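# Place carton fully on raised block with suction arm

## Task

Set the carton down on top of the raised block so no part of it sticks out past the block's edges. It must stay there on its own once the robot lets go, then release it and pull the tool away.

## Robot and tools

Robot: one arm with a vacuum tool. The tool has four suction cups on two air channels. Its reference point, the cup point, is the centre of the four cup rims when nothing presses on them. The cups point along the cup point's +z axis. In the cup point's own axes the cups are at x = -35 and +35 mm, with channel a at y = -70 mm and channel b at y = +70 mm. The tool reaches 148 mm to each side along its y axis. Each cup is 36 mm across.

Frames: everything is given in the scene frame. Its origin is on the table surface under the arm base, +z is up, and +y lies to the left when facing along +x. Positions are in metres; orientations are quaternions ordered w, x, y, z. The reported cup point position can be slightly off, especially far from the base.

execute_actions(actions): a list of up to 15 actions. Each action is a list of 1 to 15 rows; each row runs for one control step of 1/30 s, and if fewer than 15 rows are given the last one repeats to fill 15 steps. A row is 9 numbers: x, y, z (absolute target position of the cup point, m, scene frame), qw, qx, qy, qz (absolute target orientation, scene frame), then suction_a and suction_b (each -1 to 1). Each step the command is clipped to at most 100 mm and 16 degrees from where the cup point currently is, so far targets take several actions. An action is rejected if any target lies more than 0.6 m from the cup point along any of its current axes; if the first action fails this or any action is malformed, nothing runs. Repeat the wanted quaternion in every row rather than copying the possibly drifted reported one. An empty list just returns the current state and images.

move(target, speed, stop_force, blocking): drives the cup point in a straight line to one absolute pose. target is one row of 9 numbers as above; the suction values are applied at the start. speed is the peak in m/s, 0.002 to 0.5 (default 0.25); rotation is capped at twice that in rad/s. A path runs 0.5 to 10 s. The path ignores obstacles and the real tip may lag, overshoot or exceed speed, particularly near full arm extension. stop_force (9 to 40 N, only after the scene has run 0.2 s) ends the path when the wrist sensor feels that much extra push opposing the motion for 2 steps; the arm then backs to its pose 2 steps earlier. Use it with a very low speed when approaching a surface; the target may then be well beyond the surface. Do not use it when rotating, or when moving away from something the tool is pressing on. blocking=false returns after 0.5 s while the arm keeps going; poll with wait(0), and do not combine it with stop_force. The result has a move: line: done, off_target, moving, held, fault or contact (stopped by stop_force), plus limits (paced = pose clipped; held = steps blocked) and the distance to target.

wait(seconds): 0 to 10 s, arm holds its last command; a running move continues. stop(): brakes a running move; suction unaffected. zoom_image(camera, region): camera is one of cam_head_left, cam_head_right, cam_high, cam_low, cam_wrist (all 896x504); region is [x0, y0, x1, y1] in pixels, at most 504 by 504. finished_scene(scene): ends the current scene, given its number (1 to 2); irreversible.

Suction: +1 requests full vacuum (about 75 kPa under ambient), smaller values a fraction, and 0.01 or less turns the channel off. Settings persist. To grip, switch a channel on and press both its cups flat onto a smooth face of the carton so each rim seals fully; edges, gaps or holes under a cup spoil the seal. A channel with an uncovered cup steals all pump flow from the other. suction_measured_a/b show achieved vacuum (near 0 = no seal; on a tight seal up to 0.17 below command, 0.27 below with both on). part_present_a/b switch to 1 at 0.54 and back to 0 under 0.49. Cups shorten under vacuum, so a held part rides up to about 12 mm nearer the tool. To release, set the carton down on its support first, then turn both channels off and lift at least 15 mm. A cup sealed on the table pins the tool; switch that channel off.

Result lines: state line with cup point pose and velocities; Hand target (pose being driven toward); joint positions and torques (drive output, noisy, offset, not zero in free air); Wrist force and Wrist torque in the tool's own axes (noise up to about 2.4 N, offsets within about 4 N, saturating near 50 N; pressing on a surface reads as force pointing back into the arm; no reading at start is normal); step readings of end_effector_position, with HELD where a row was held back; pose unreachable when the clearance check altered a command; MOTOR HOT from 70 °C.

Joint ranges (rad): shoulder pan -3.142 to 3.142, shoulder lift -3.142 to 0.000, elbow 0.000 to 3.142, wrist 1 -4.712 to 1.571, wrist 2 -3.142 to 0.000, wrist 3 -6.283 to 6.283. Load limits (N m): 141 for pan, lift and elbow; 26.3 for each wrist joint, including the carton's weight.

Cautions: the arm is stiff, so commanding even slightly into a firm surface can cause a fault stop; a joint torque over its limit or any external force of 150 N halts the arm for 10 s and cancels the rest of the call. Approach contacts slowly, preferably with stop_force. Motors at 85 °C brake the arm until cool, so avoid holding loads needlessly. Do not drop, slam or knock anything off the table. The loose carton may be nudged occasionally by outside pushes, so check it is fully on the block before finishing.

Each tool is called after "Request:" in YAML: its name, and indented under it one key for each argument.

## Session

Request:
execute_actions:
  actions: []

Scene clock: 0.00 s.
end_effector_position=(+0.4227, +0.0193, +0.4603) suction_measured_a=0.01 part_present_a=0 suction_measured_b=0.01 part_present_b=0 end_effector_quat_wxyz=(+0.008, -0.023, +1.000, +0.001) end_effector_velocity=(-0.001, +0.000, +0.000) end_effector_angular_velocity=(+0.000, +0.001, -0.002)
Joint positions: [-0.316 -1.768  1.731 -1.533 -1.571  1.255]
Joint velocities: [-0.    -0.001  0.     0.001  0.     0.002]
Joint torques (N m, as the arm reports them, + toward a larger angle): no reading
Wrist force (N, on the end effector, along its own x y z axes, offset not removed): no reading
Wrist torque (N m, same axes, about the end effector's origin, offset not removed): no reading
Hand target: +0.423, +0.019, +0.460; +0.008, -0.023, +1.000, +0.001

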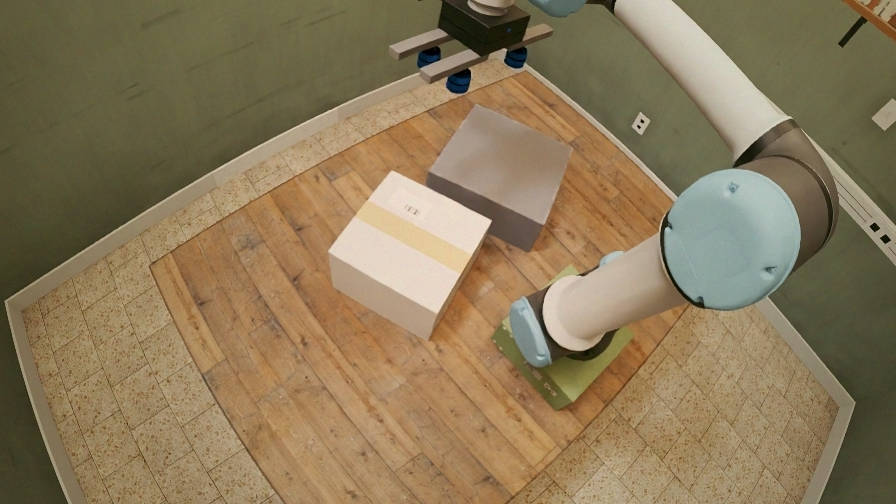

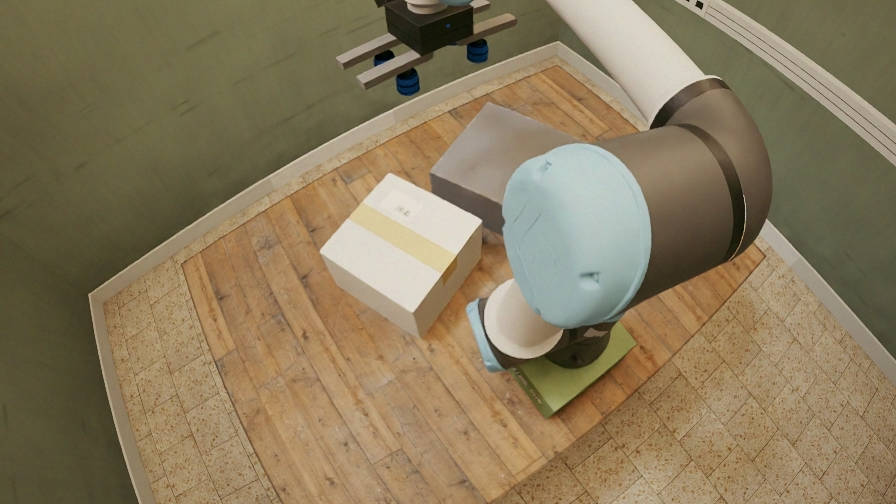

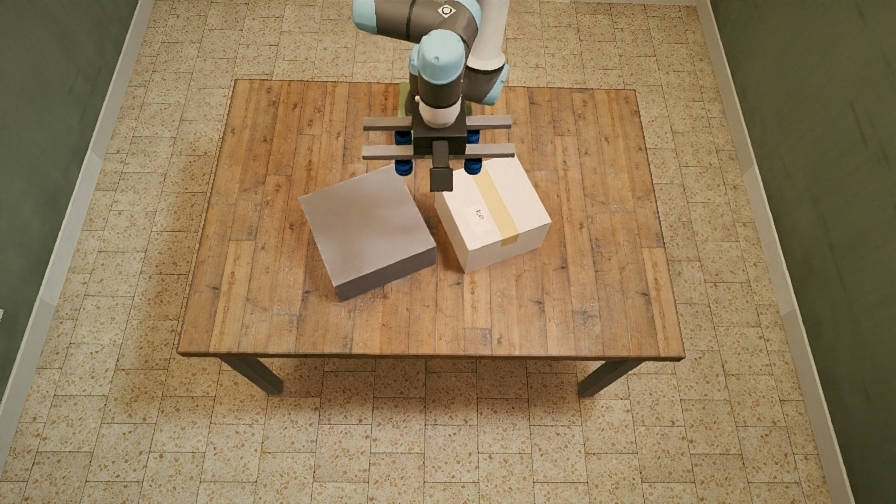

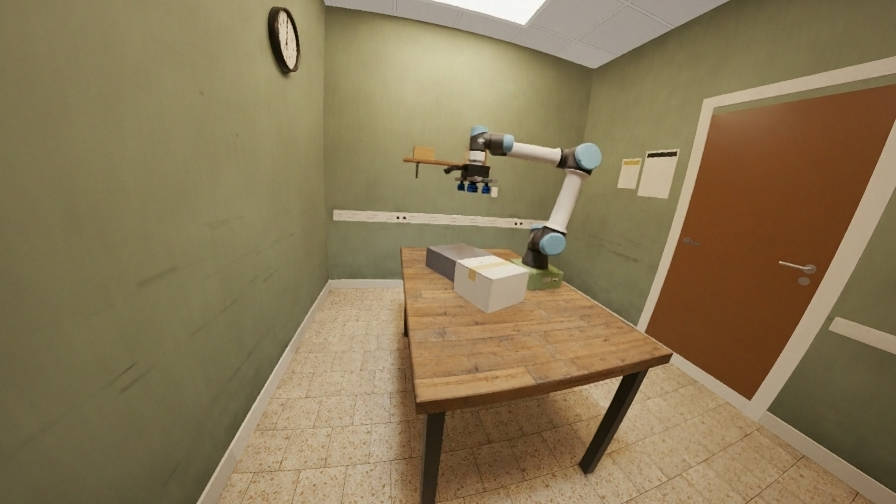

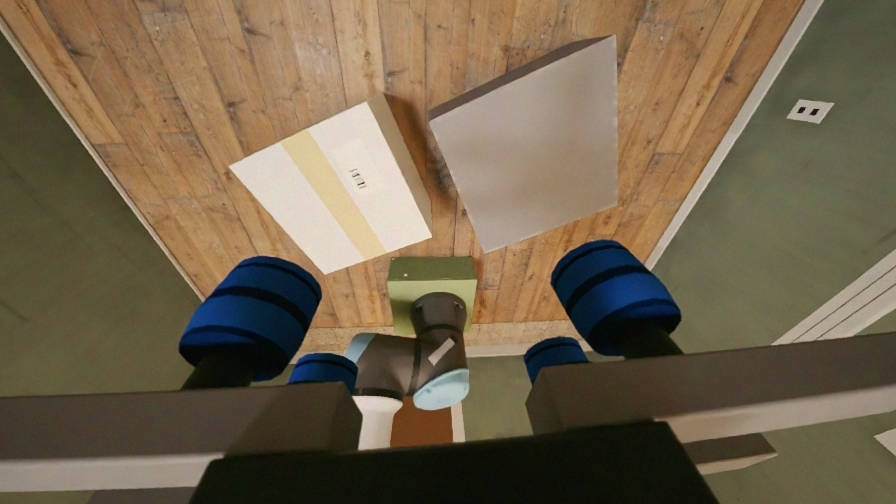

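Request:
zoom_image:
  camera: "cam_high"
  region: [270, 70, 610, 320]

Request:
zoom_image:
  camera: "cam_wrist"
  region: [200, 20, 650, 340]

Region (270, 70, 610, 320) of cam_high's 896x504 image, scaled by 1.482, with more detail than that image has; it fills the top 371 rows of this view, and the rest is white.

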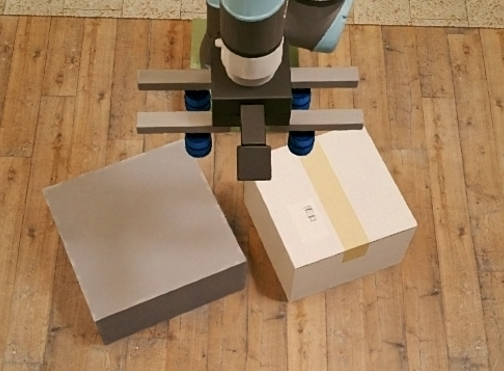

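Region (200, 20, 650, 340) of cam_wrist's 896x504 image, scaled by 1.120, with more detail than that image has; it fills the top 358 rows of this view, and the rest is white.

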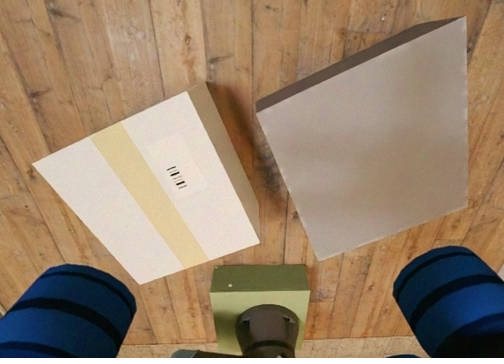

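Request:
move:
  target: [0.36,0.15,0.30,0,-0.191,0.982,0,0,0]
  speed: 0.3

Scene clock: 5.07 s.
end_effector_position=(+0.3600, +0.1500, +0.3002) suction_measured_a=0.01 part_present_a=0 suction_measured_b=0.01 part_present_b=0 end_effector_quat_wxyz=(-0.000, -0.191, +0.982, -0.000) end_effector_velocity=(-0.000, +0.001, -0.002) end_effector_angular_velocity=(-0.001, +0.000, +0.003)
Joint positions: [ 0.    -1.787  2.156 -1.923 -1.572  1.234]
Joint velocities: [ 0.005  0.003  0.002 -0.005 -0.001  0.002]
Joint torques (N m, as the arm reports them, + toward a larger angle): [ 13.1   -6.96 -22.72  -5.74  -2.15   1.4 ]
Wrist force (N, on the end effector, along its own x y z axes, offset not removed): [-2.6 0.7 2.1]
Wrist torque (N m, same axes, about the end effector's origin, offset not removed): [0.12 0.21 -0.03]
Hand target: +0.360, +0.150, +0.300; -0.000, -0.191, +0.982, -0.000
Off the commanded pose: 0.000 m, 0 deg.
move: done

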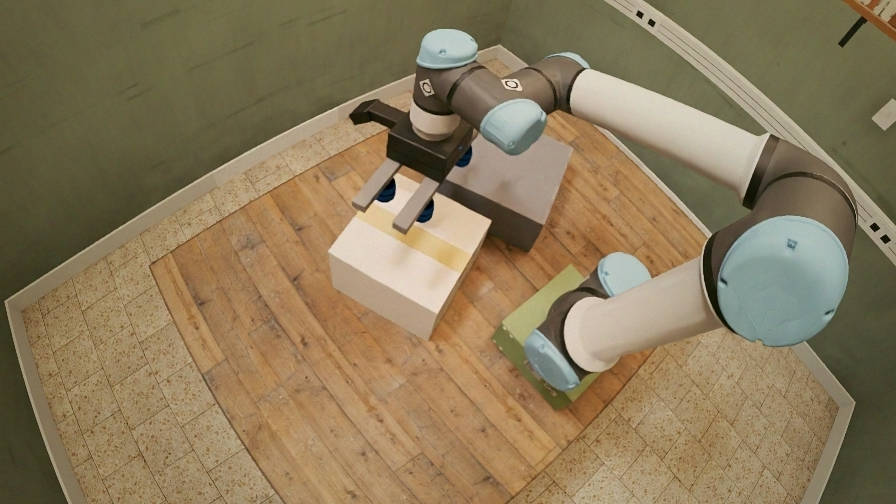

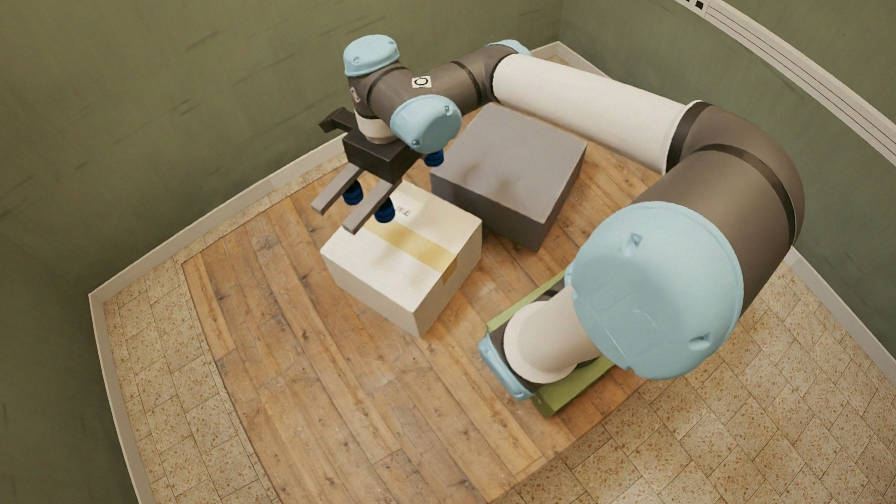

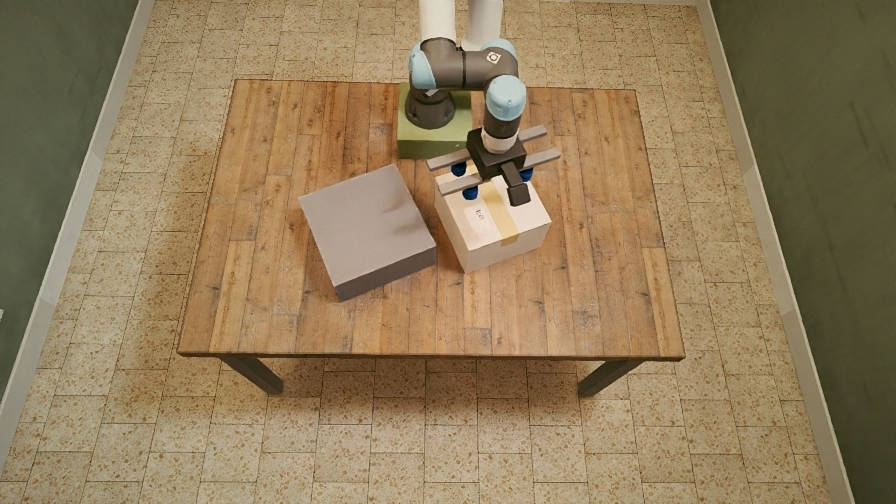

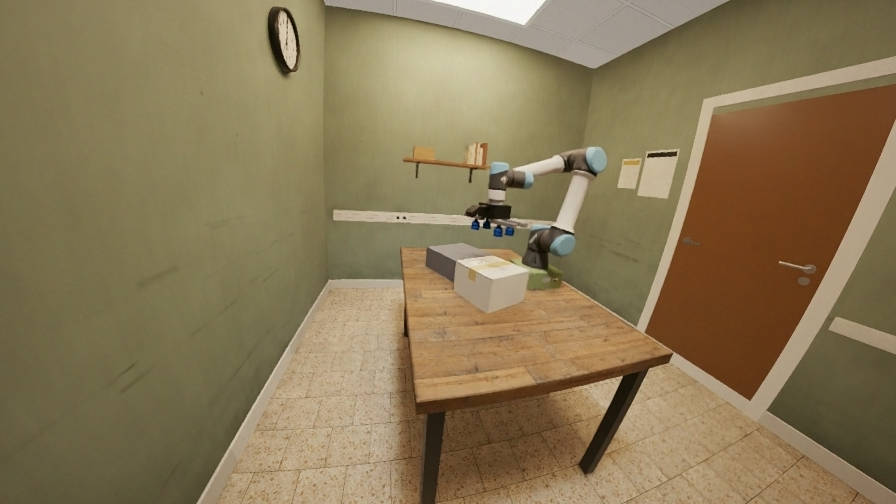

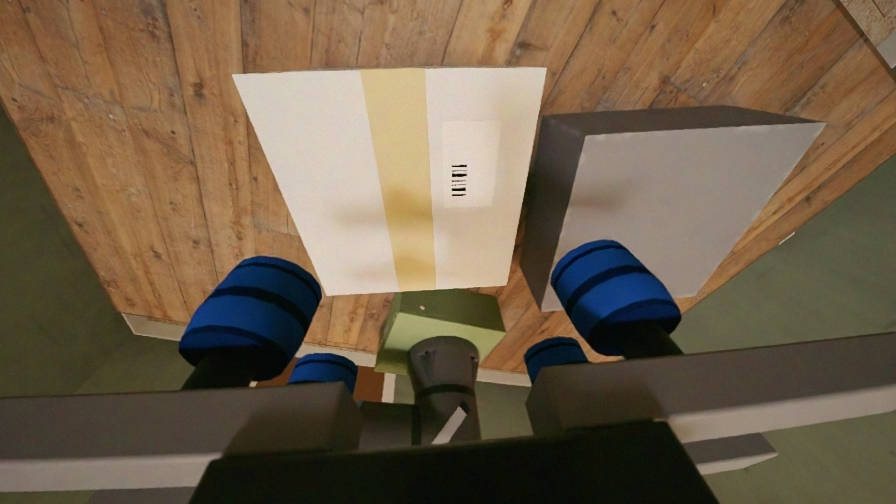

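Request:
move:
  target: [0.345,0.187,0.21,0,-0.191,0.982,0,0,0]
  speed: 0.2

Scene clock: 9.47 s.
end_effector_position=(+0.3450, +0.1870, +0.2101) suction_measured_a=0.01 part_present_a=0 suction_measured_b=0.01 part_present_b=0 end_effector_quat_wxyz=(-0.000, -0.191, +0.982, -0.000) end_effector_velocity=(+0.001, +0.001, -0.001) end_effector_angular_velocity=(-0.001, -0.002, +0.000)
Joint positions: [ 0.103 -1.653  2.312 -2.212 -1.57   1.336]
Joint velocities: [ 0.002  0.004  0.    -0.006 -0.001  0.002]
Joint torques (N m, as the arm reports them, + toward a larger angle): [ 12.74  -8.14 -16.65  -6.    -2.28   1.76]
Wrist force (N, on the end effector, along its own x y z axes, offset not removed): [-1.4 1.7 4.2]
Wrist torque (N m, same axes, about the end effector's origin, offset not removed): [0.44 0.15 0.11]
Hand target: +0.345, +0.187, +0.210; -0.000, -0.191, +0.982, -0.000
Off the commanded pose: 0.000 m, 0 deg.
move: done

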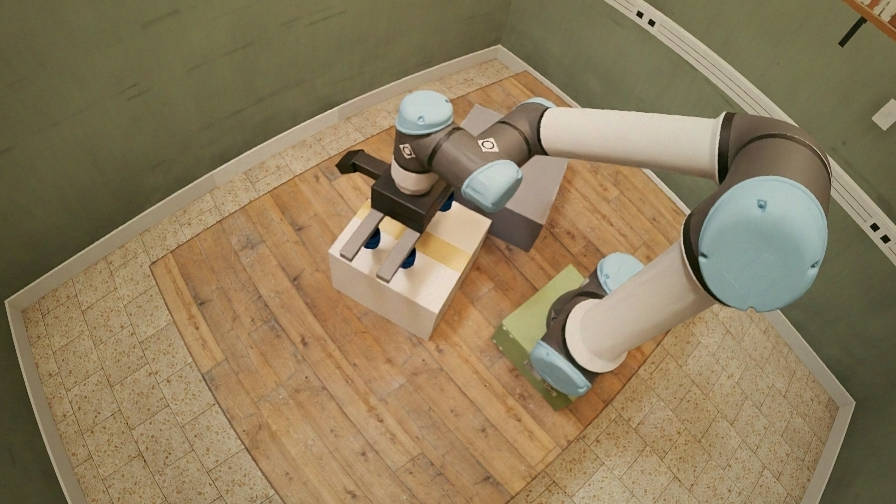

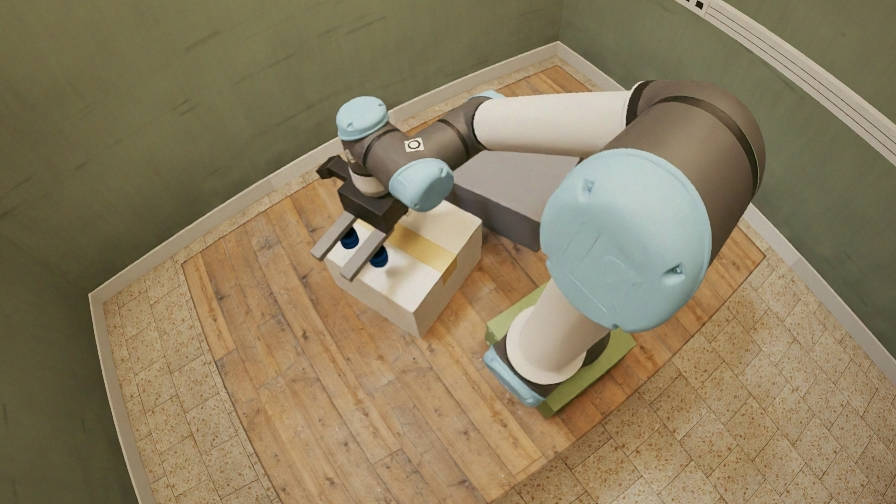

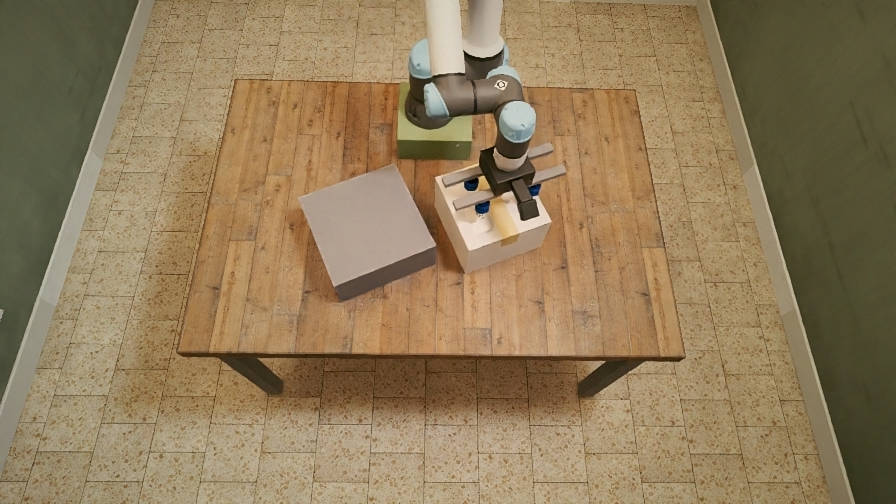

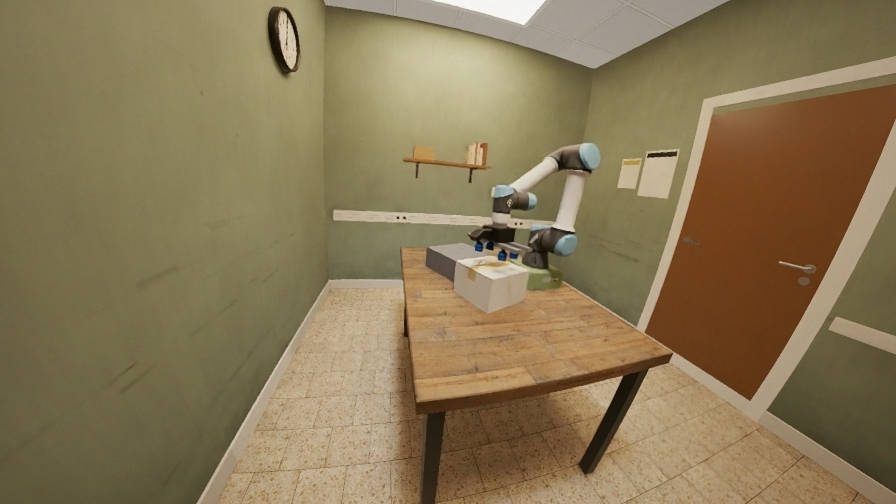

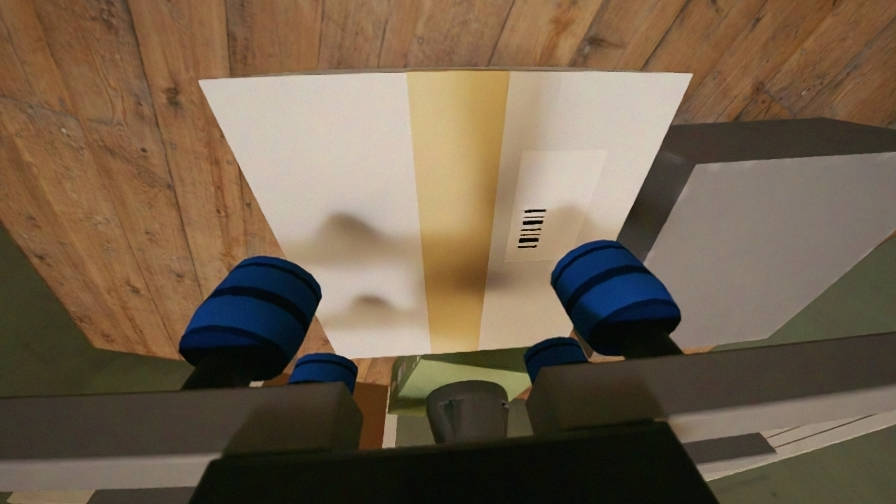

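Request:
move:
  target: [0.334,0.182,0.15,0,-0.191,0.982,0,0,0]
  speed: 0.1

Request:
move:
  target: [0.334,0.182,0.11,0,-0.191,0.982,0,1,1]
  speed: 0.01
  stop_force: 12

Scene clock: 11.57 s.
end_effector_position=(+0.3340, +0.1820, +0.1501) suction_measured_a=0.01 part_present_a=0 suction_measured_b=0.01 part_present_b=0 end_effector_quat_wxyz=(+0.000, -0.191, +0.982, -0.000) end_effector_velocity=(+0.000, +0.000, -0.002) end_effector_angular_velocity=(+0.001, -0.001, +0.003)
Joint positions: [ 0.094 -1.547  2.422 -2.428 -1.57   1.327]
Joint velocities: [-0.     0.005  0.002 -0.008  0.001 -0.003]
Joint torques (N m, as the arm reports them, + toward a larger angle): [-10.63  -8.62 -11.23  -5.25  -1.57  -1.82]
Wrist force (N, on the end effector, along its own x y z axes, offset not removed): [-3.0 3.0 -8.2]
Wrist torque (N m, same axes, about the end effector's origin, offset not removed): [0.36 0.52 0.07]
Hand target: +0.334, +0.182, +0.150; -0.000, -0.191, +0.982, +0.000
Off the commanded pose: 0.000 m, 0 deg.
move: done

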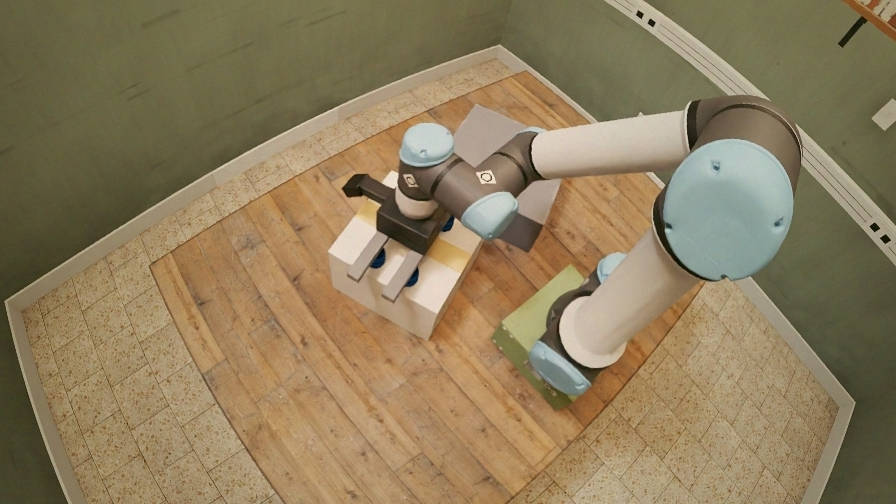

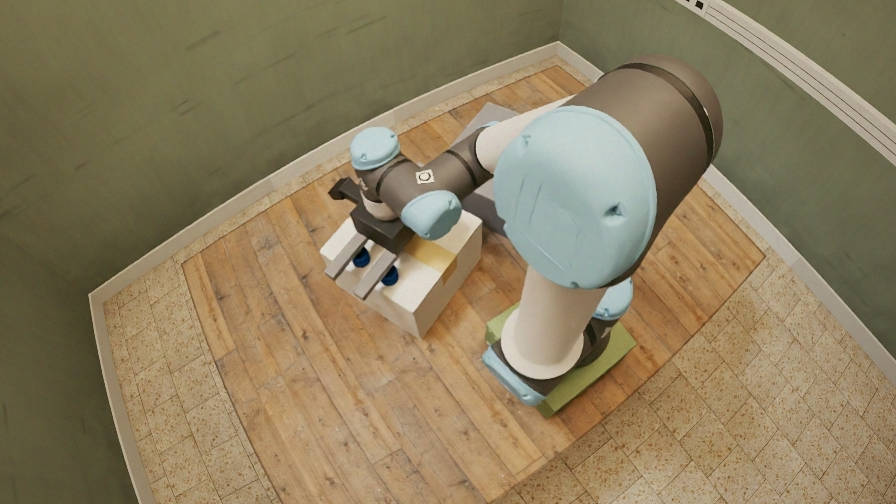

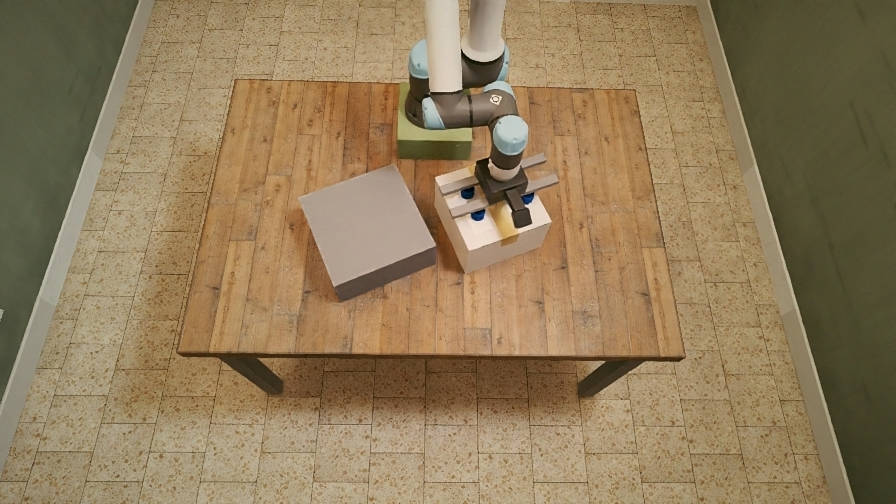

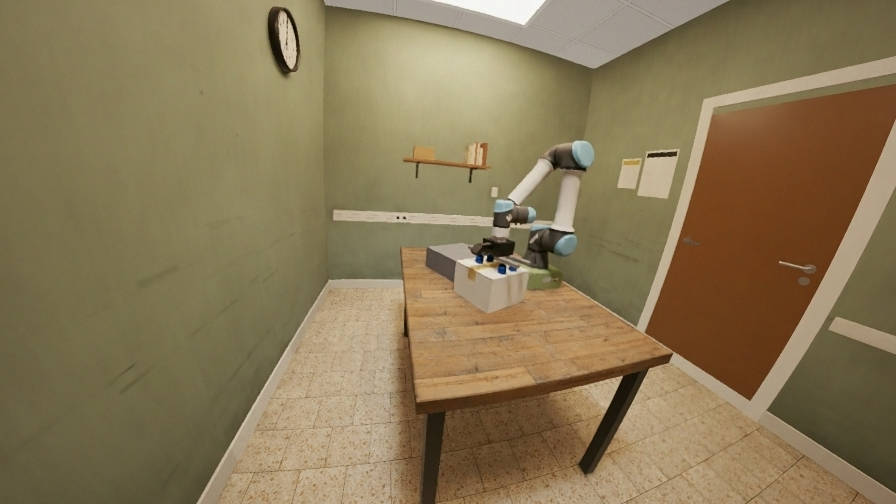

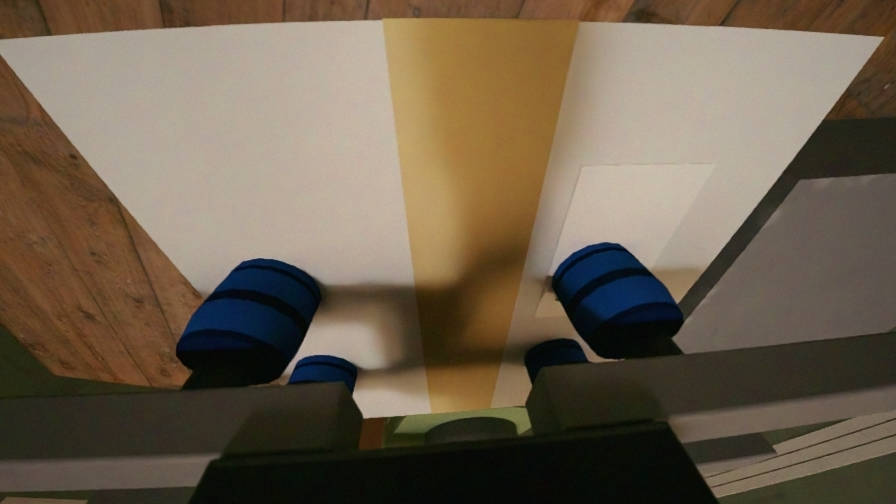

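Scene clock: 22.97 s.
end_effector_position=(+0.3346, +0.1821, +0.1389) suction_measured_a=0.69 part_present_a=1 suction_measured_b=0.69 part_present_b=1 end_effector_quat_wxyz=(+0.001, -0.191, +0.982, -0.000) end_effector_velocity=(+0.000, +0.000, -0.000) end_effector_angular_velocity=(+0.001, -0.000, -0.001)
Joint positions: [ 0.094 -1.516  2.435 -2.476 -1.57   1.327]
Joint velocities: [ 0.     0.     0.    -0.001  0.001  0.001]
Joint torques (N m, as the arm reports them, + toward a larger angle): [  1.77 -21.13 -20.12  -3.95   0.09  -0.23]
Wrist force (N, on the end effector, along its own x y z axes, offset not removed): [16.5 5.6 -40.5]
Wrist torque (N m, same axes, about the end effector's origin, offset not removed): [-1.33 1.58 0.52]
Hand target: +0.335, +0.182, +0.139; +0.001, -0.191, +0.982, -0.000
Off the commanded pose: 0.029 m, 0 deg.
FORCE FAULT: contact force on the arm reached its limit, and the arm stopped for 10 seconds. The contact can be on any part of the arm, not only on its tool. That time counts as 20 of the actions that you can send in this scene. The arm's remaining commands of this call were not run. The arm holds still and accepts commands again. Move the arm away from the contact; if what it grips holds it there, let go first. Pushing or pulling that hard again can fault the arm again.
move: fault (stop_force had ended the path)

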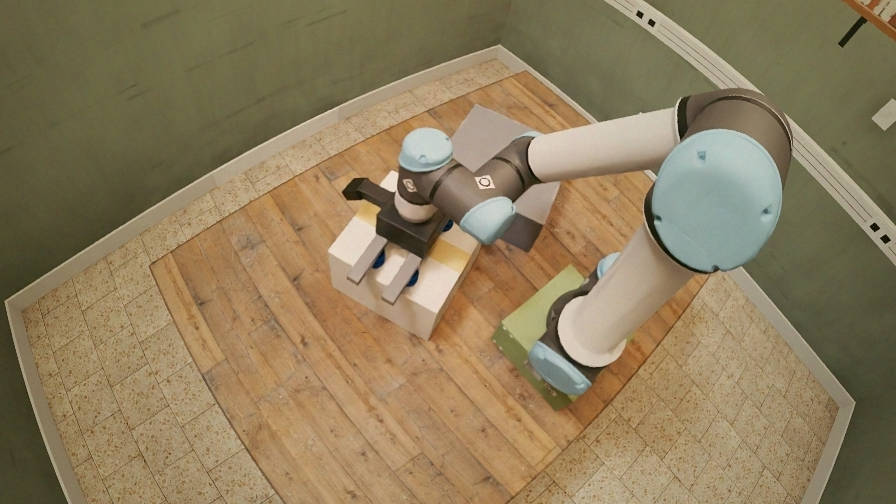

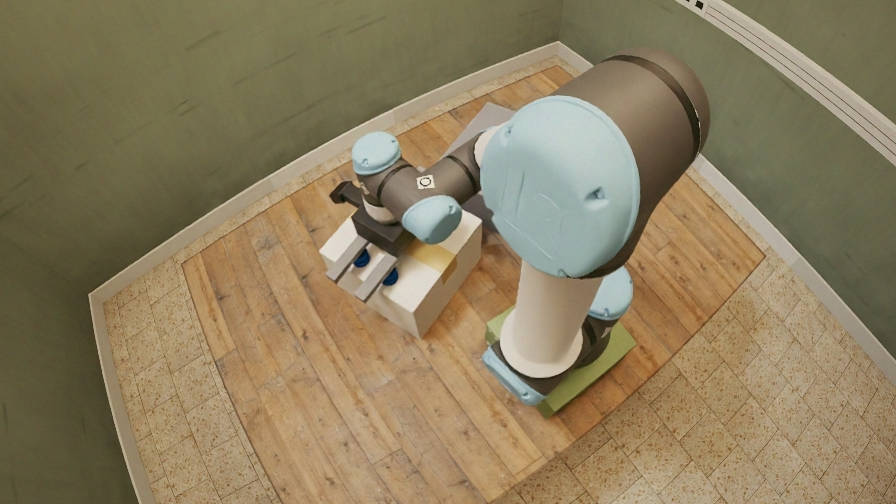

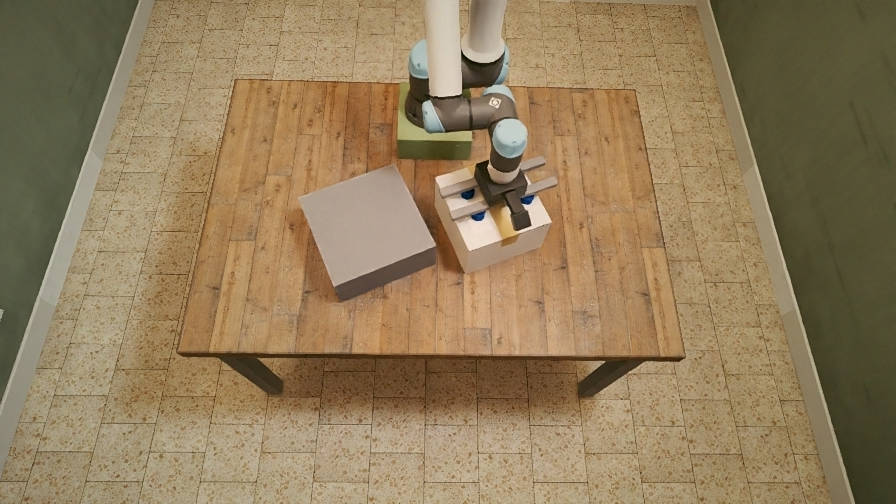

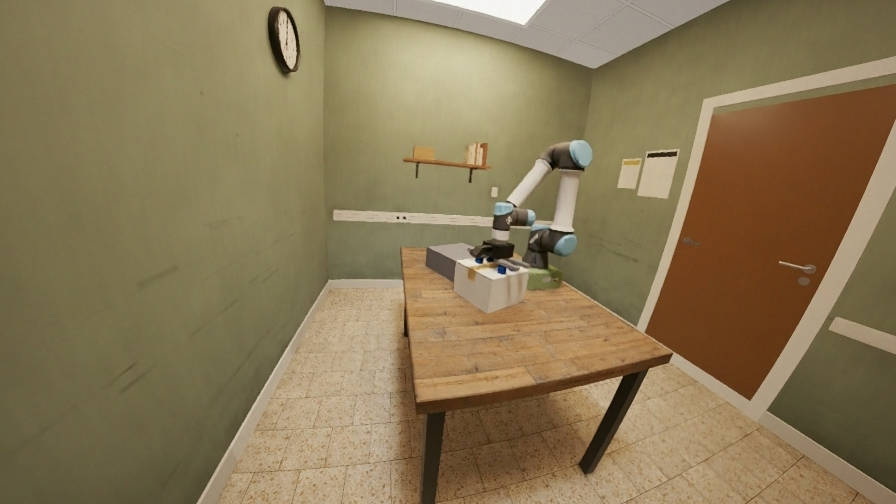

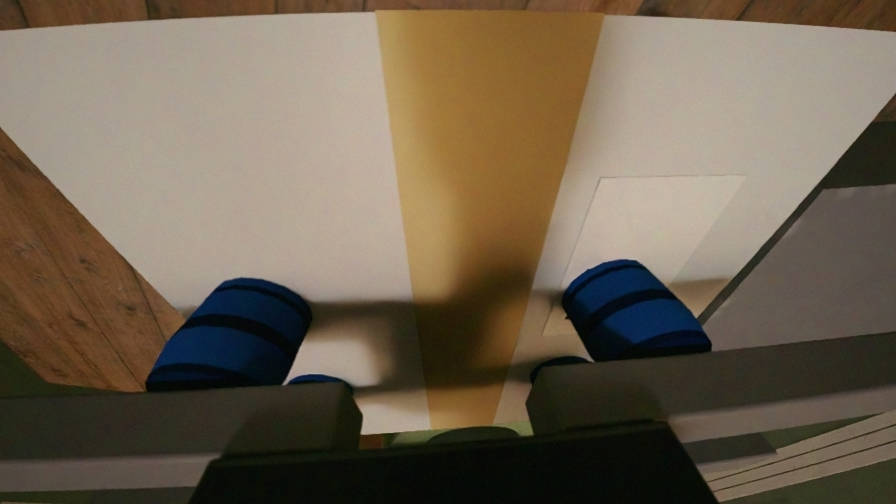

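Request:
move:
  target: [0.334,0.182,0.32,0,-0.191,0.982,0,1,1]
  speed: 0.12

Scene clock: 29.60 s.
end_effector_position=(+0.3340, +0.1820, +0.3200) suction_measured_a=0.69 part_present_a=1 suction_measured_b=0.69 part_present_b=1 end_effector_quat_wxyz=(+0.000, -0.191, +0.982, -0.000) end_effector_velocity=(-0.000, +0.000, +0.002) end_effector_angular_velocity=(-0.001, +0.001, +0.001)
Joint positions: [ 0.093 -1.833  2.135 -1.856 -1.57   1.326]
Joint velocities: [ 0.    -0.001 -0.005  0.007 -0.001 -0.   ]
Joint torques (N m, as the arm reports them, + toward a larger angle): [-10.91 -32.25 -47.2   -3.59  -1.43  -1.91]
Wrist force (N, on the end effector, along its own x y z axes, offset not removed): [-1.8 -2.4 21.6]
Wrist torque (N m, same axes, about the end effector's origin, offset not removed): [-0.54 0.03 0.16]
Hand target: +0.334, +0.182, +0.320; +0.000, -0.191, +0.982, -0.000
Off the commanded pose: 0.000 m, 0 deg.
move: done

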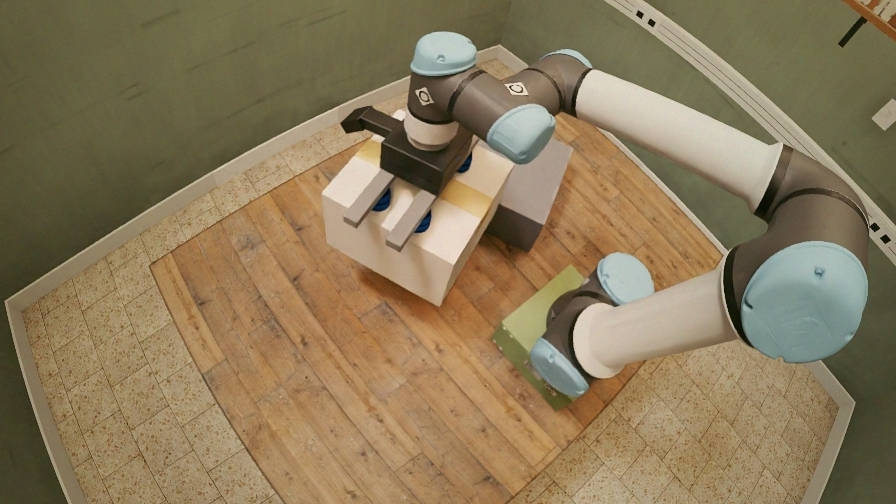

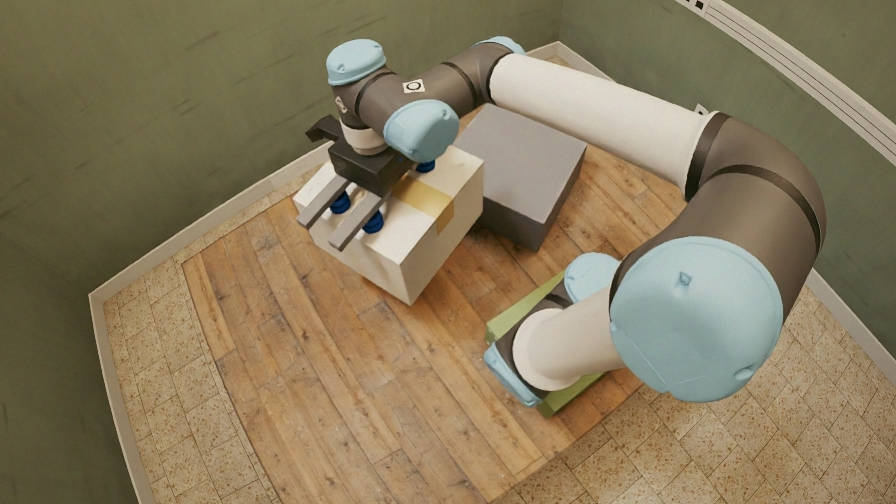

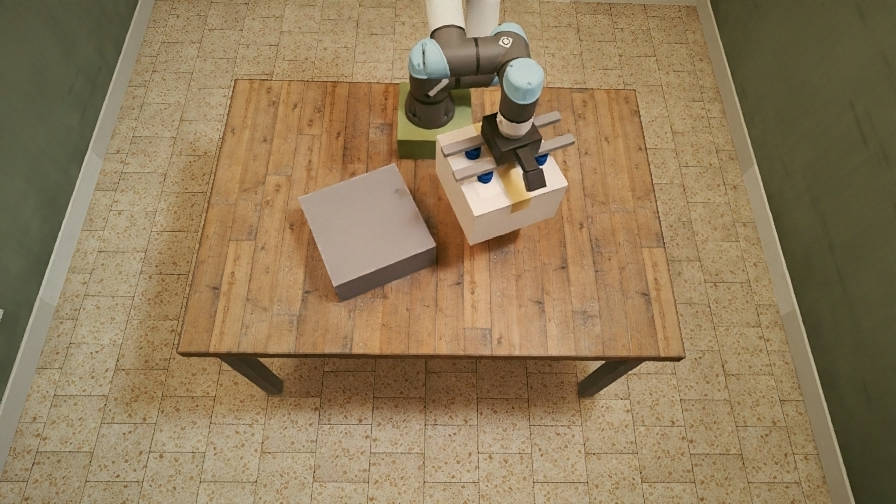

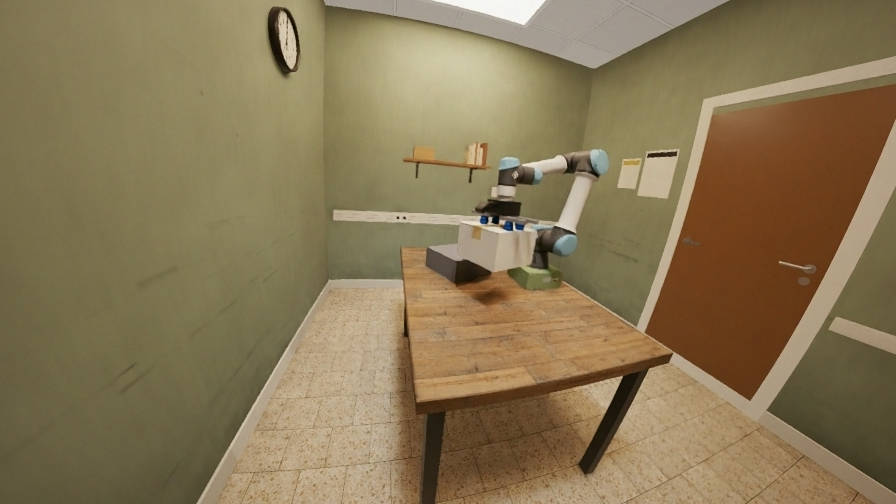

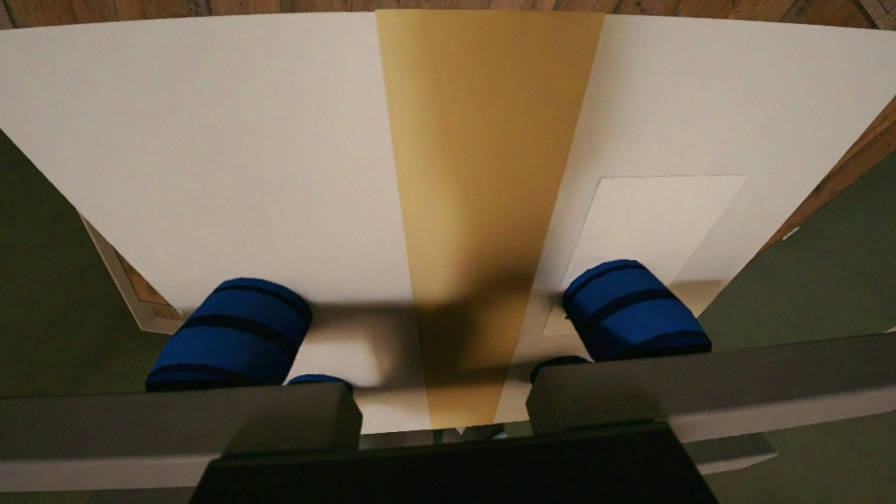

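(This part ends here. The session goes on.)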